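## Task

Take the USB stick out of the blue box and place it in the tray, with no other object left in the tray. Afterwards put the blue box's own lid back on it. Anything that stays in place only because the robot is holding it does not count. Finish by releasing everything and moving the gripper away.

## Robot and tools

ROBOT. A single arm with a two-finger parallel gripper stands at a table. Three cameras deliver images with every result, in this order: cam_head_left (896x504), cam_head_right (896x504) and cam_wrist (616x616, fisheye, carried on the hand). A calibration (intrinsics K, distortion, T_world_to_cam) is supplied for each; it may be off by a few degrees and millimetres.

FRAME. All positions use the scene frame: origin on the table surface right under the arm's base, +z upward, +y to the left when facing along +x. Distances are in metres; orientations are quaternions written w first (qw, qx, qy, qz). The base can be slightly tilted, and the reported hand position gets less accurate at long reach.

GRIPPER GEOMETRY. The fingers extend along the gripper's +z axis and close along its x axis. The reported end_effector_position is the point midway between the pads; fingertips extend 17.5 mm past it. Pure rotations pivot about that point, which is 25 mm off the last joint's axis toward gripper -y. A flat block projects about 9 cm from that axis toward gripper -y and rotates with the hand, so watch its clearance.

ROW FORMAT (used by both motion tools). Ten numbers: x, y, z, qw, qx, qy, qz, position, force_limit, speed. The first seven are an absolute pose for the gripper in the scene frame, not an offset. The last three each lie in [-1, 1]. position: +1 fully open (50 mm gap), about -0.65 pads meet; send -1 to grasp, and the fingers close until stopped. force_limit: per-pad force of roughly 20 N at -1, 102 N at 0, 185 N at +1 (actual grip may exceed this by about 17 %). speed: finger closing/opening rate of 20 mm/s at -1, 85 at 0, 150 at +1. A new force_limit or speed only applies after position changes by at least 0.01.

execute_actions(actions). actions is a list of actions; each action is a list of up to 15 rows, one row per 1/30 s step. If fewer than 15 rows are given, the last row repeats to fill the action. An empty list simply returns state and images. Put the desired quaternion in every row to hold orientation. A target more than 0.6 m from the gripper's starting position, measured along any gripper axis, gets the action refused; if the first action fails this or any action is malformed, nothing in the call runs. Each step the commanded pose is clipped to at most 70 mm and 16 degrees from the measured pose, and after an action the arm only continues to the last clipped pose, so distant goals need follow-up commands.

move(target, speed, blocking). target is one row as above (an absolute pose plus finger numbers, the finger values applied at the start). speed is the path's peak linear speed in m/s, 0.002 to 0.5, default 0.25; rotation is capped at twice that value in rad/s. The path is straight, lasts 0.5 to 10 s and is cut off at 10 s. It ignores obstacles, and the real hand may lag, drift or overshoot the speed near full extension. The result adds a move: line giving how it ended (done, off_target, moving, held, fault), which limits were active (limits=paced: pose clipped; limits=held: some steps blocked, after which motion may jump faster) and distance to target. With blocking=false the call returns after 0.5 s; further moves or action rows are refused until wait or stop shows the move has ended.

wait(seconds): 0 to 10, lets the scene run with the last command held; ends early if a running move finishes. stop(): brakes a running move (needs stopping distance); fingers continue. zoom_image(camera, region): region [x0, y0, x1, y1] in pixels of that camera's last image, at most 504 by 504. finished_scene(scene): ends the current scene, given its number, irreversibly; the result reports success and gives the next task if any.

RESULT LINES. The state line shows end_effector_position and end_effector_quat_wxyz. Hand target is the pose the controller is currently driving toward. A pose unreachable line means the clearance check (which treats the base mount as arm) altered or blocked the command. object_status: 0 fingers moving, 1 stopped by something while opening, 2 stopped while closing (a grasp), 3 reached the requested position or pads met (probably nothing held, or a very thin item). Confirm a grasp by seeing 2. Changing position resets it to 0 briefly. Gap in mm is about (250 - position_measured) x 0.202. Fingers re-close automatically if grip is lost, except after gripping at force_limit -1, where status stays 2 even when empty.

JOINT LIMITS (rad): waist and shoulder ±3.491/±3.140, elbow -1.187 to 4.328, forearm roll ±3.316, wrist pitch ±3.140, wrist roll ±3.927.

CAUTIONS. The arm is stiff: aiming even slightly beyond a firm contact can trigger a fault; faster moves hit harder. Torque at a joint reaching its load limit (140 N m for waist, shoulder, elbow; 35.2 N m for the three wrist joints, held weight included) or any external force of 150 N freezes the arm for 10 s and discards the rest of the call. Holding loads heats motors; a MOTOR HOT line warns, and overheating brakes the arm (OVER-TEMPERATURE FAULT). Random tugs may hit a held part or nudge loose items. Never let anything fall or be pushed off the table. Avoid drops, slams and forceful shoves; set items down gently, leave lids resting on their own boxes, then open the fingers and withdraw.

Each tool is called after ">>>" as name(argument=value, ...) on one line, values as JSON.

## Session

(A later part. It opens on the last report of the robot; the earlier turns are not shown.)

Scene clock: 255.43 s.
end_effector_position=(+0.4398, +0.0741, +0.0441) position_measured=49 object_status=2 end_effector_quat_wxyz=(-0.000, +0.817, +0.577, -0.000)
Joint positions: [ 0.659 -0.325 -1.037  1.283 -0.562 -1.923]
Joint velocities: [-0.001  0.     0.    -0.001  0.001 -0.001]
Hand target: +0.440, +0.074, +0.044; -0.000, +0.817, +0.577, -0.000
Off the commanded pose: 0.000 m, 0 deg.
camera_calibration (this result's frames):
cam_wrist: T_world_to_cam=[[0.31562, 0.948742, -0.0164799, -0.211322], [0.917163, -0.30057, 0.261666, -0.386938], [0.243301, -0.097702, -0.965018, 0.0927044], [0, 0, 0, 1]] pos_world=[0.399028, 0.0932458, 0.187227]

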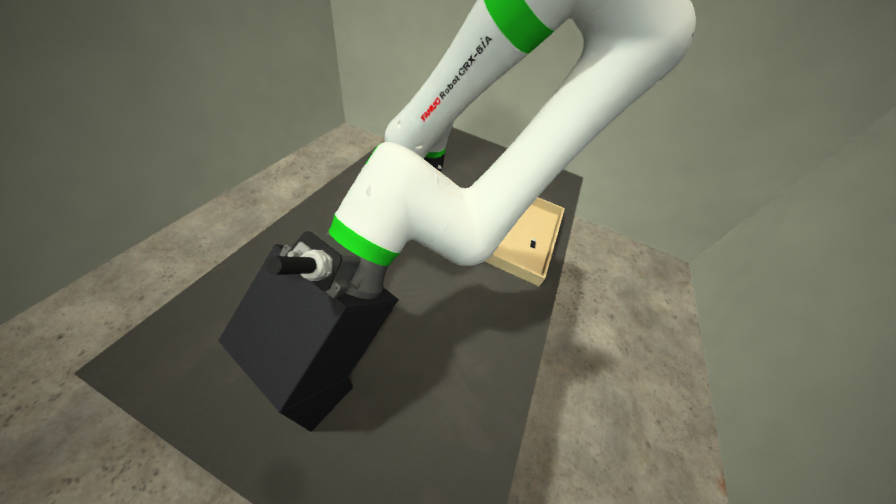

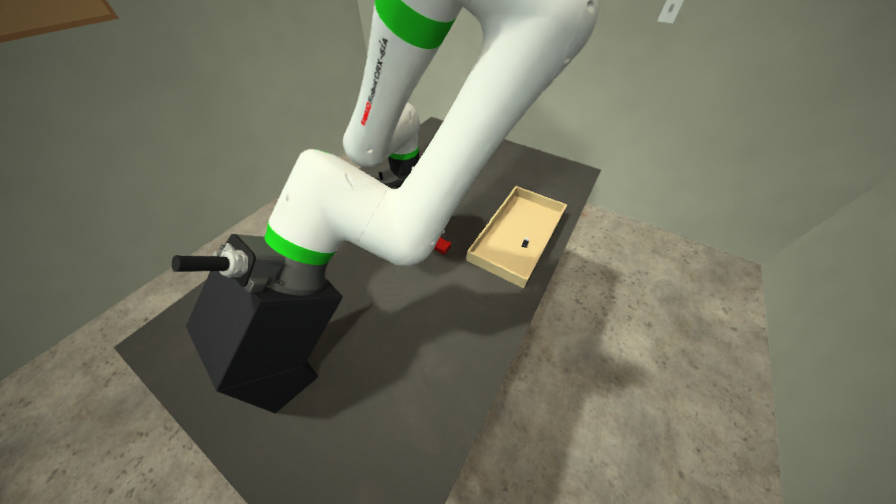

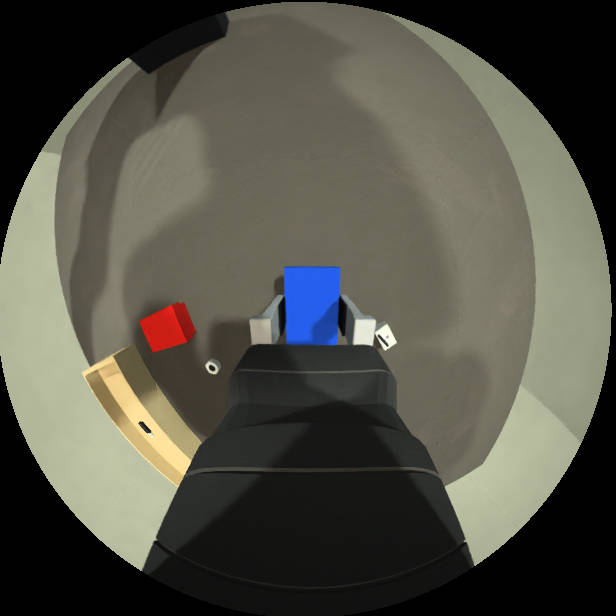

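>>> move(target=[0.44, 0.074, 0.039, 0, 0.8166, 0.5772, 0, -1, -0.5, 0], speed=0.03)

Scene clock: 257.80 s.
end_effector_position=(+0.4400, +0.0740, +0.0390) position_measured=49 object_status=2 end_effector_quat_wxyz=(-0.000, +0.817, +0.577, -0.000)
Joint positions: [ 0.635 -0.31  -1.037  1.315 -0.541 -1.941]
Joint velocities: [-0.003  0.001  0.     0.001 -0.     0.   ]
Hand target: +0.440, +0.074, +0.039; -0.000, +0.817, +0.577, -0.000
Off the commanded pose: 0.000 m, 0 deg.
move: done
camera_calibration (this result's frames):
cam_wrist: T_world_to_cam=[[0.315483, 0.948787, -0.0165558, -0.211318], [0.917136, -0.300388, 0.261971, -0.385762], [0.243581, -0.0978312, -0.964934, 0.0876652], [0, 0, 0, 1]] pos_world=[0.39911, 0.0931942, 0.182151]

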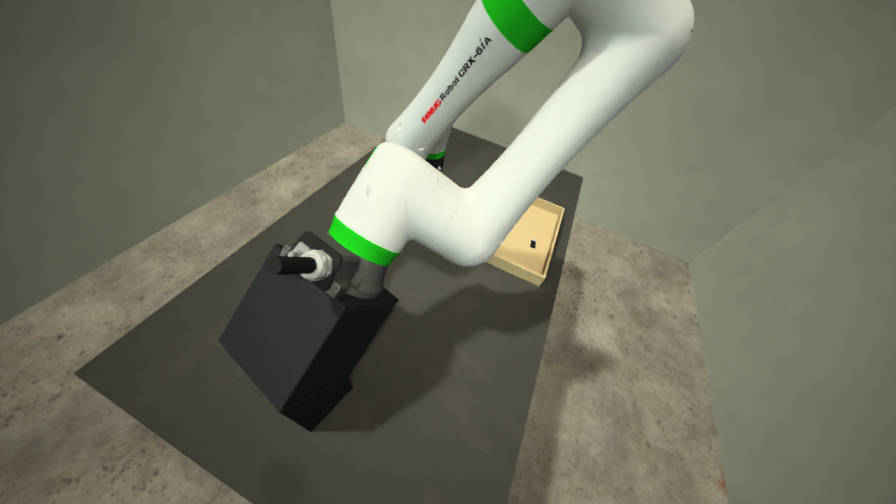

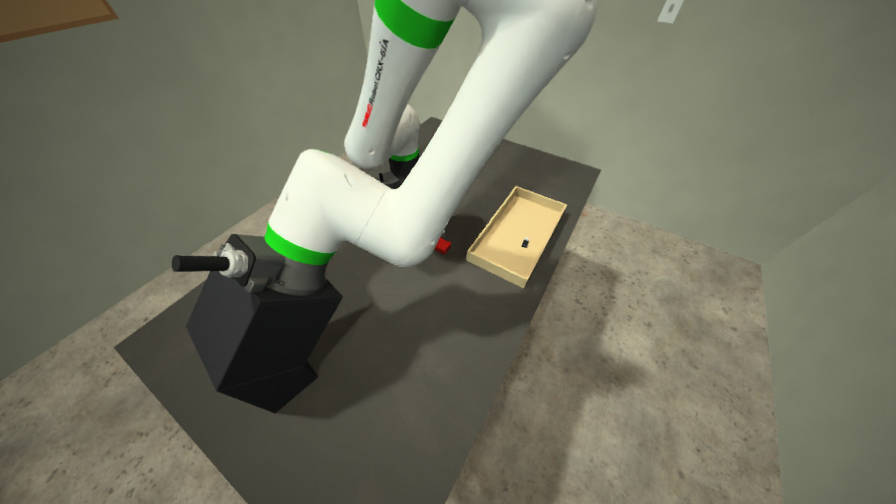

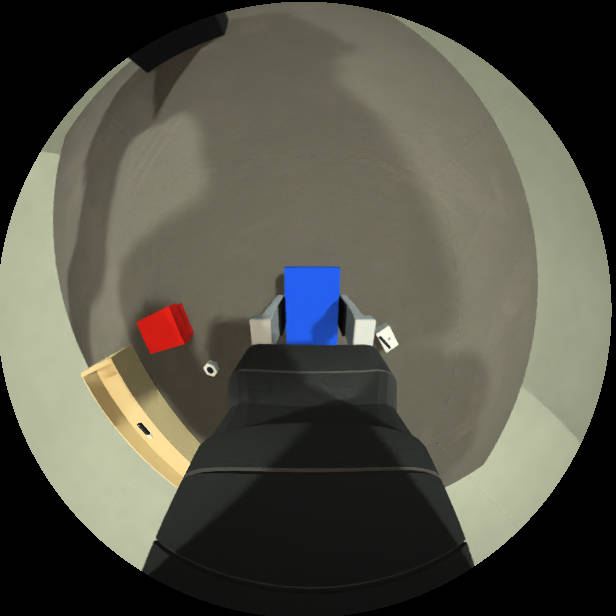

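>>> move(target=[0.44, 0.074, 0.036, 0, 0.8166, 0.5772, 0, -1, -0.5, 0], speed=0.03)

Scene clock: 260.20 s.
end_effector_position=(+0.4400, +0.0740, +0.0360) position_measured=49 object_status=2 end_effector_quat_wxyz=(-0.000, +0.817, +0.577, +0.000)
Joint positions: [ 0.621 -0.301 -1.037  1.334 -0.529 -1.953]
Joint velocities: [ 0.001 -0.    -0.     0.    -0.001  0.001]
Hand target: +0.440, +0.074, +0.036; -0.000, +0.817, +0.577, -0.000
Off the commanded pose: 0.000 m, 0 deg.
move: done
camera_calibration (this result's frames):
cam_wrist: T_world_to_cam=[[0.31549, 0.948785, -0.0165416, -0.211383], [0.917117, -0.300392, 0.262034, -0.385011], [0.243645, -0.0978399, -0.964917, 0.0847297], [0, 0, 0, 1]] pos_world=[0.399145, 0.0931927, 0.179147]

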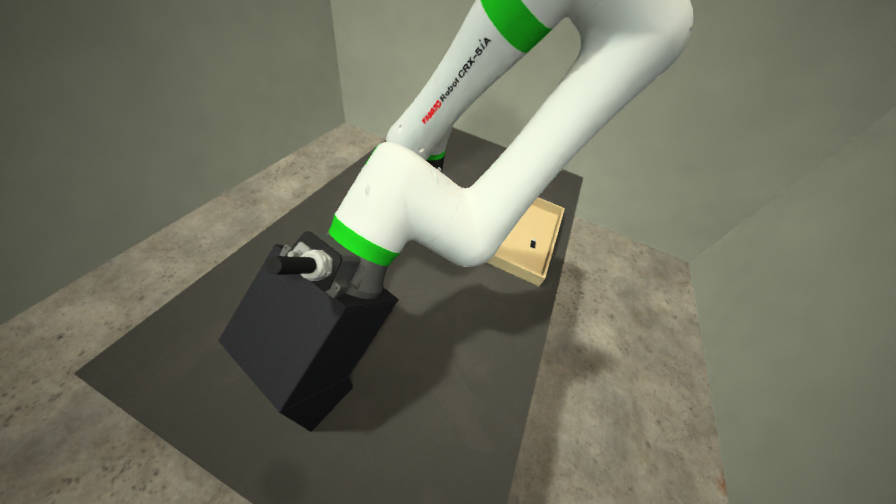

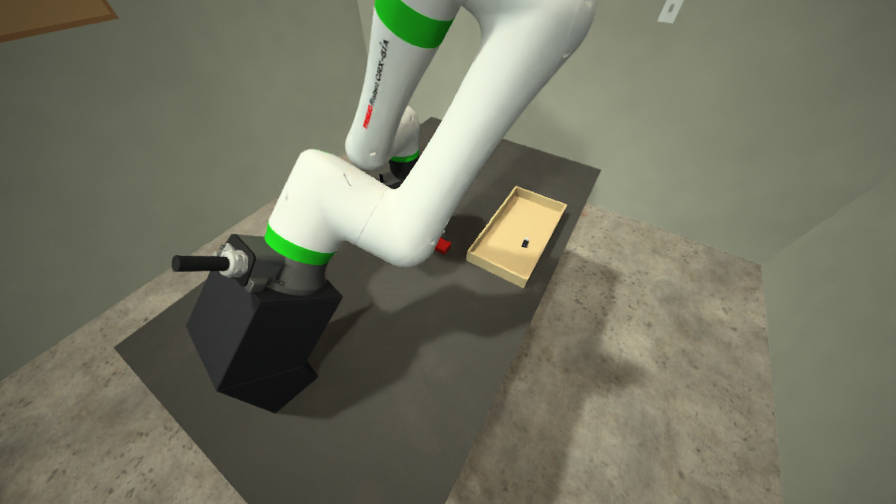

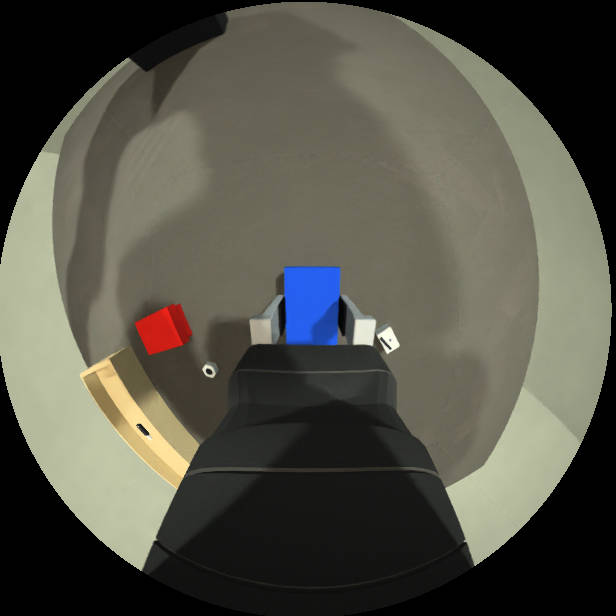

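>>> move(target=[0.44, 0.074, 0.036, 0, 0.8166, 0.5772, 0, 1, -0.5, 0], speed=0.03)

>>> move(target=[0.44, 0.074, 0.075, 0, 0.8166, 0.5772, 0, 1, -0.5, 0], speed=0.08)

Scene clock: 264.17 s.
end_effector_position=(+0.4400, +0.0740, +0.0360) position_measured=3 object_status=3 end_effector_quat_wxyz=(-0.000, +0.817, +0.577, -0.000)
Joint positions: [ 0.621 -0.301 -1.037  1.334 -0.529 -1.953]
Joint velocities: [-0.001 -0.    -0.    -0.     0.     0.001]
Hand target: +0.440, +0.074, +0.036; -0.000, +0.817, +0.577, -0.000
Off the commanded pose: 0.000 m, 0 deg.
move: done
camera_calibration (this result's frames):
cam_wrist: T_world_to_cam=[[0.315441, 0.9488, -0.0165841, -0.211334], [0.917133, -0.300332, 0.262044, -0.385006], [0.243647, -0.0978694, -0.964913, 0.0847141], [0, 0, 0, 1]] pos_world=[0.399125, 0.093175, 0.179126]

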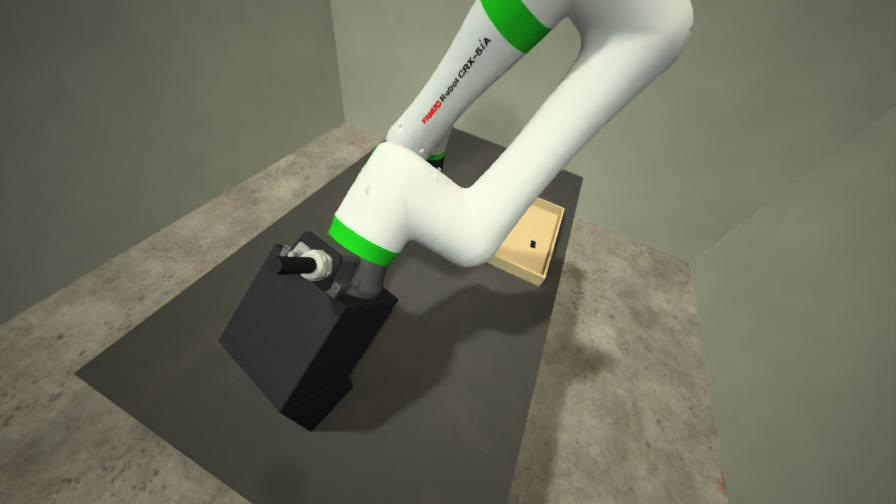

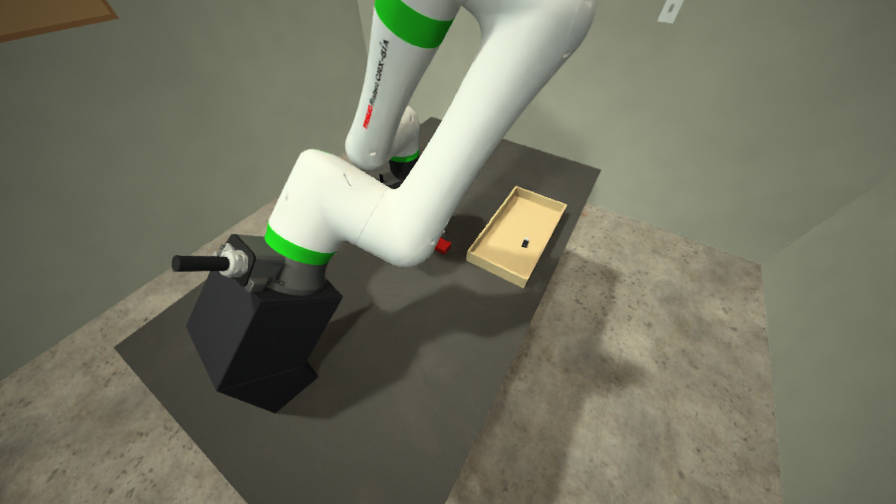

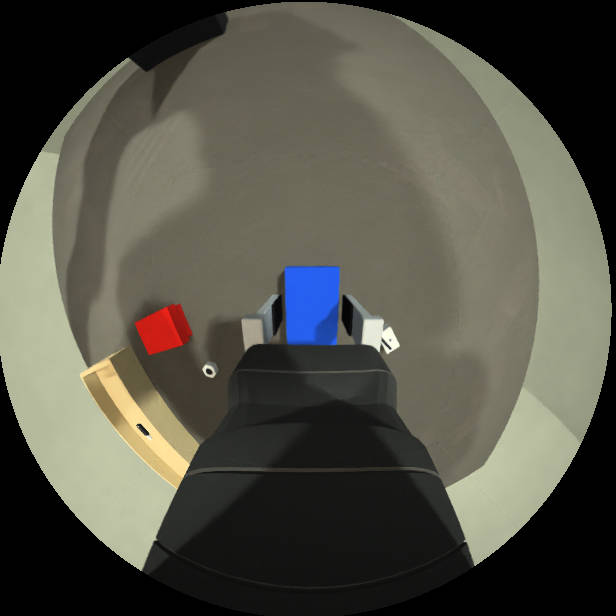

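Scene clock: 265.00 s.
end_effector_position=(+0.4402, +0.0738, +0.0749) position_measured=3 object_status=3 end_effector_quat_wxyz=(+0.000, +0.817, +0.577, +0.000)
Joint positions: [ 0.791 -0.412 -1.03   1.132 -0.694 -1.836]
Joint velocities: [ 0.001 -0.001  0.     0.    -0.001  0.   ]
Hand target: +0.440, +0.074, +0.075; +0.000, +0.817, +0.577, +0.000
Off the commanded pose: 0.000 m, 0 deg.
move: done
camera_calibration (this result's frames):
cam_wrist: T_world_to_cam=[[0.315146, 0.948895, -0.0167792, -0.210472], [0.917105, -0.299945, 0.262586, -0.395478], [0.244134, -0.0981414, -0.964763, 0.121935], [0, 0, 0, 1]] pos_world=[0.399256, 0.0930607, 0.217954]

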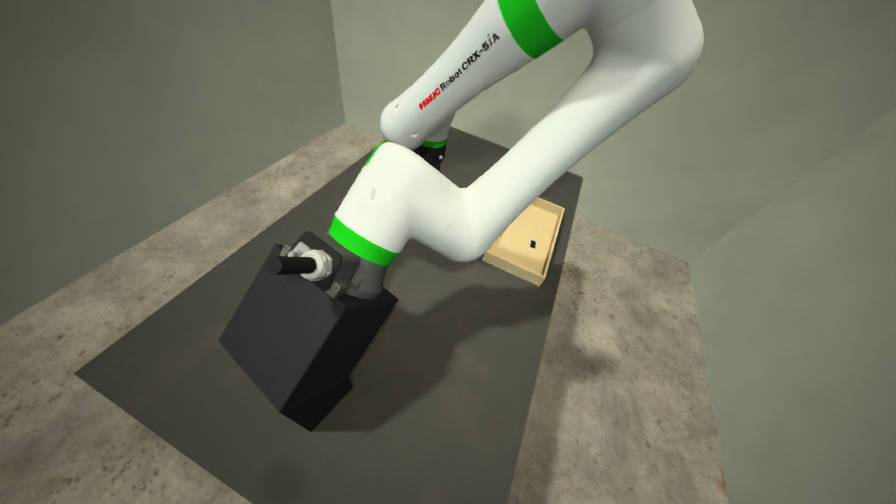

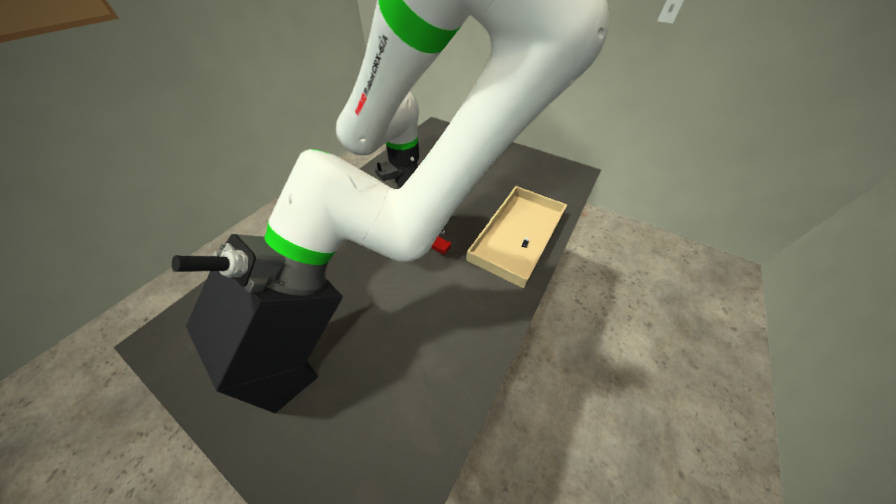

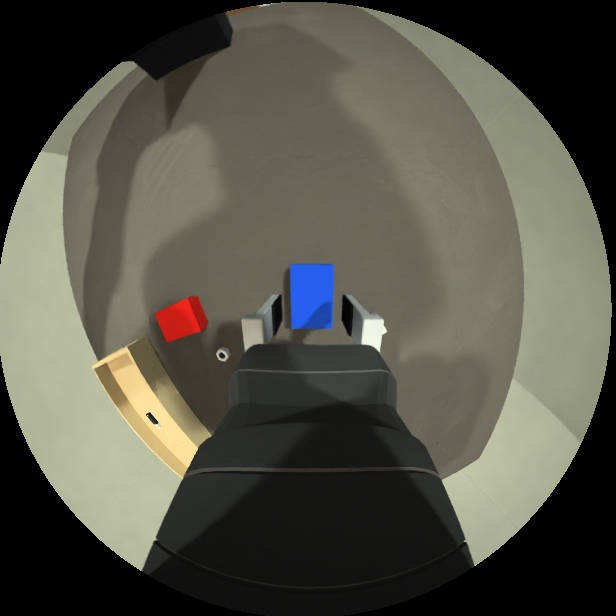

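>>> move(target=[0.58, 0.02, 0.11, 0, 1, 0, 0, 1, -0.5, 0], speed=0.2)

Scene clock: 270.33 s.
end_effector_position=(+0.5804, +0.0205, +0.1097) position_measured=3 object_status=3 end_effector_quat_wxyz=(-0.000, +1.000, -0.000, +0.000)
Joint positions: [ 0.642 -0.412 -0.705  0.808 -0.768 -2.55 ]
Joint velocities: [ 0.001 -0.001  0.    -0.     0.    -0.001]
Hand target: +0.580, +0.020, +0.110; -0.000, +1.000, -0.000, +0.000
Off the commanded pose: 0.001 m, 0 deg.
move: done
camera_calibration (this result's frames):
cam_wrist: T_world_to_cam=[[0.99969, 0.0189121, -0.0161868, -0.581712], [0.0224942, -0.964811, 0.261982, -0.0162884], [-0.0106626, -0.262265, -0.964937, 0.267307], [0, 0, 0, 1]] pos_world=[0.584748, 0.0653913, 0.252785]

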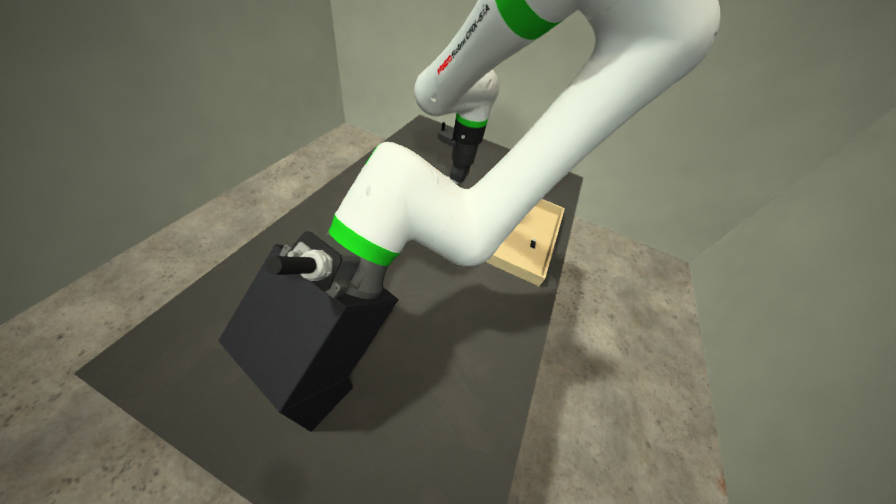

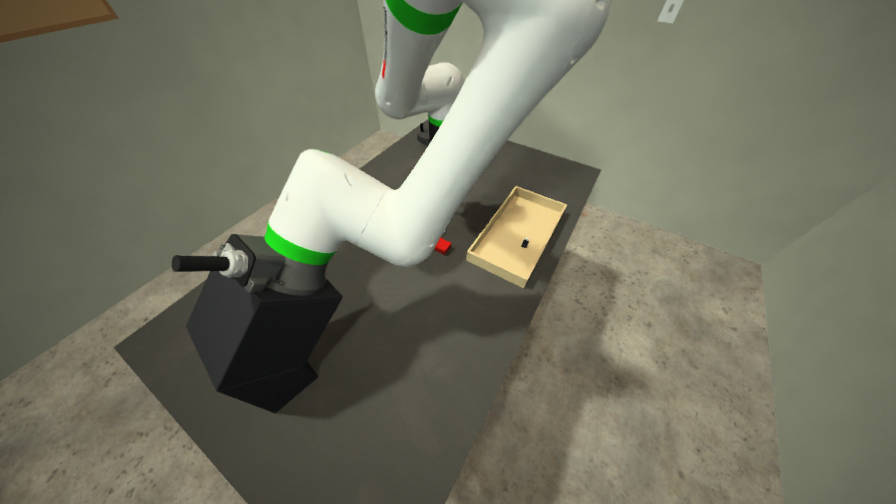

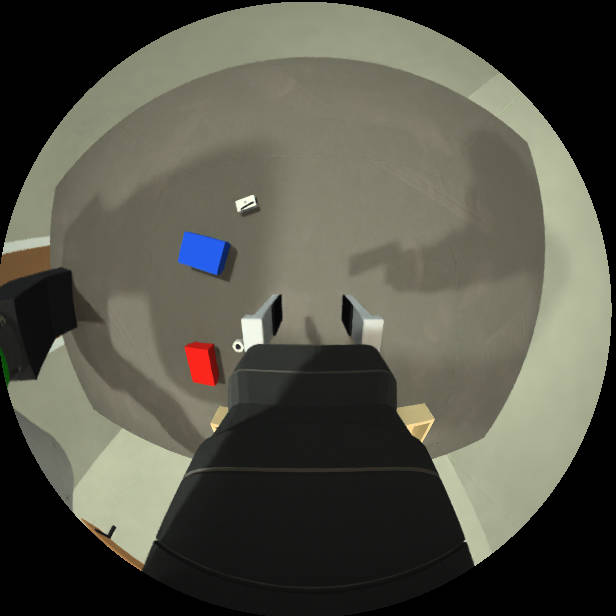

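>>> zoom_image(camera="cam_wrist", region=[140, 190, 280, 310])

Region (140, 190, 280, 310) of cam_wrist's 616x616 image, scaled by 3.600, with more detail than that image has; it fills the top 432 rows of this view, and the rest is white.

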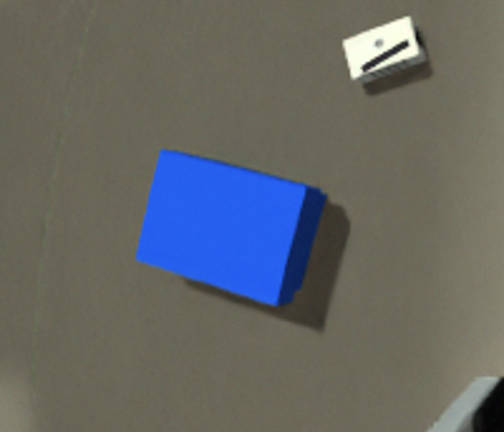

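>>> move(target=[0.65, 0.05, 0.35, 0, 1, 0, 0, 1, -0.5, 0], speed=0.3)

Scene clock: 275.60 s.
end_effector_position=(+0.6507, +0.0501, +0.3501) position_measured=3 object_status=3 end_effector_quat_wxyz=(+0.000, +1.000, +0.000, +0.001)
Joint positions: [ 1.263 -0.535 -0.292  0.818 -1.581 -2.607]
Joint velocities: [-0.001  0.001  0.    -0.    -0.    -0.   ]
Hand target: +0.651, +0.050, +0.350; +0.000, +1.000, +0.000, +0.001
Off the commanded pose: 0.001 m, 0 deg.
move: done
camera_calibration (this result's frames):
cam_wrist: T_world_to_cam=[[0.999685, 0.0200068, -0.0151385, -0.649087], [0.023286, -0.964505, 0.263037, -0.0532042], [-0.00933864, -0.263307, -0.964667, 0.50692], [0, 0, 0, 1]] pos_world=[0.654856, 0.0951459, 0.493177]

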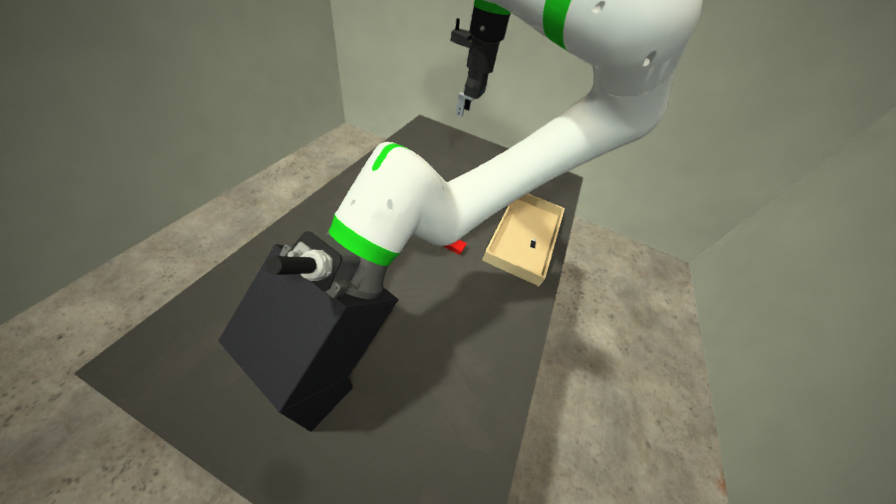

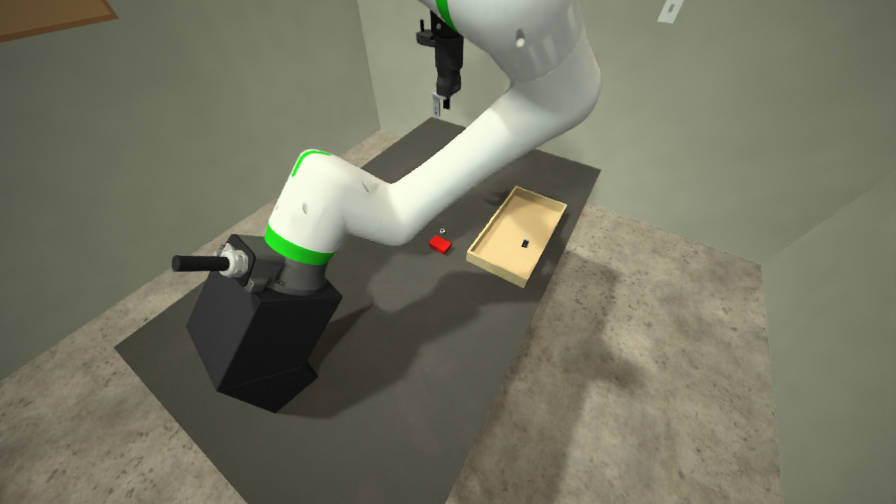

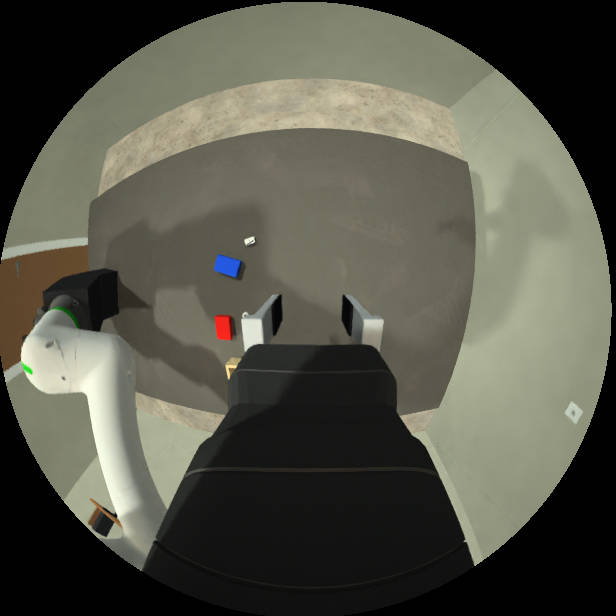

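>>> finished_scene(scene=2)

The scene is finished: the task was done.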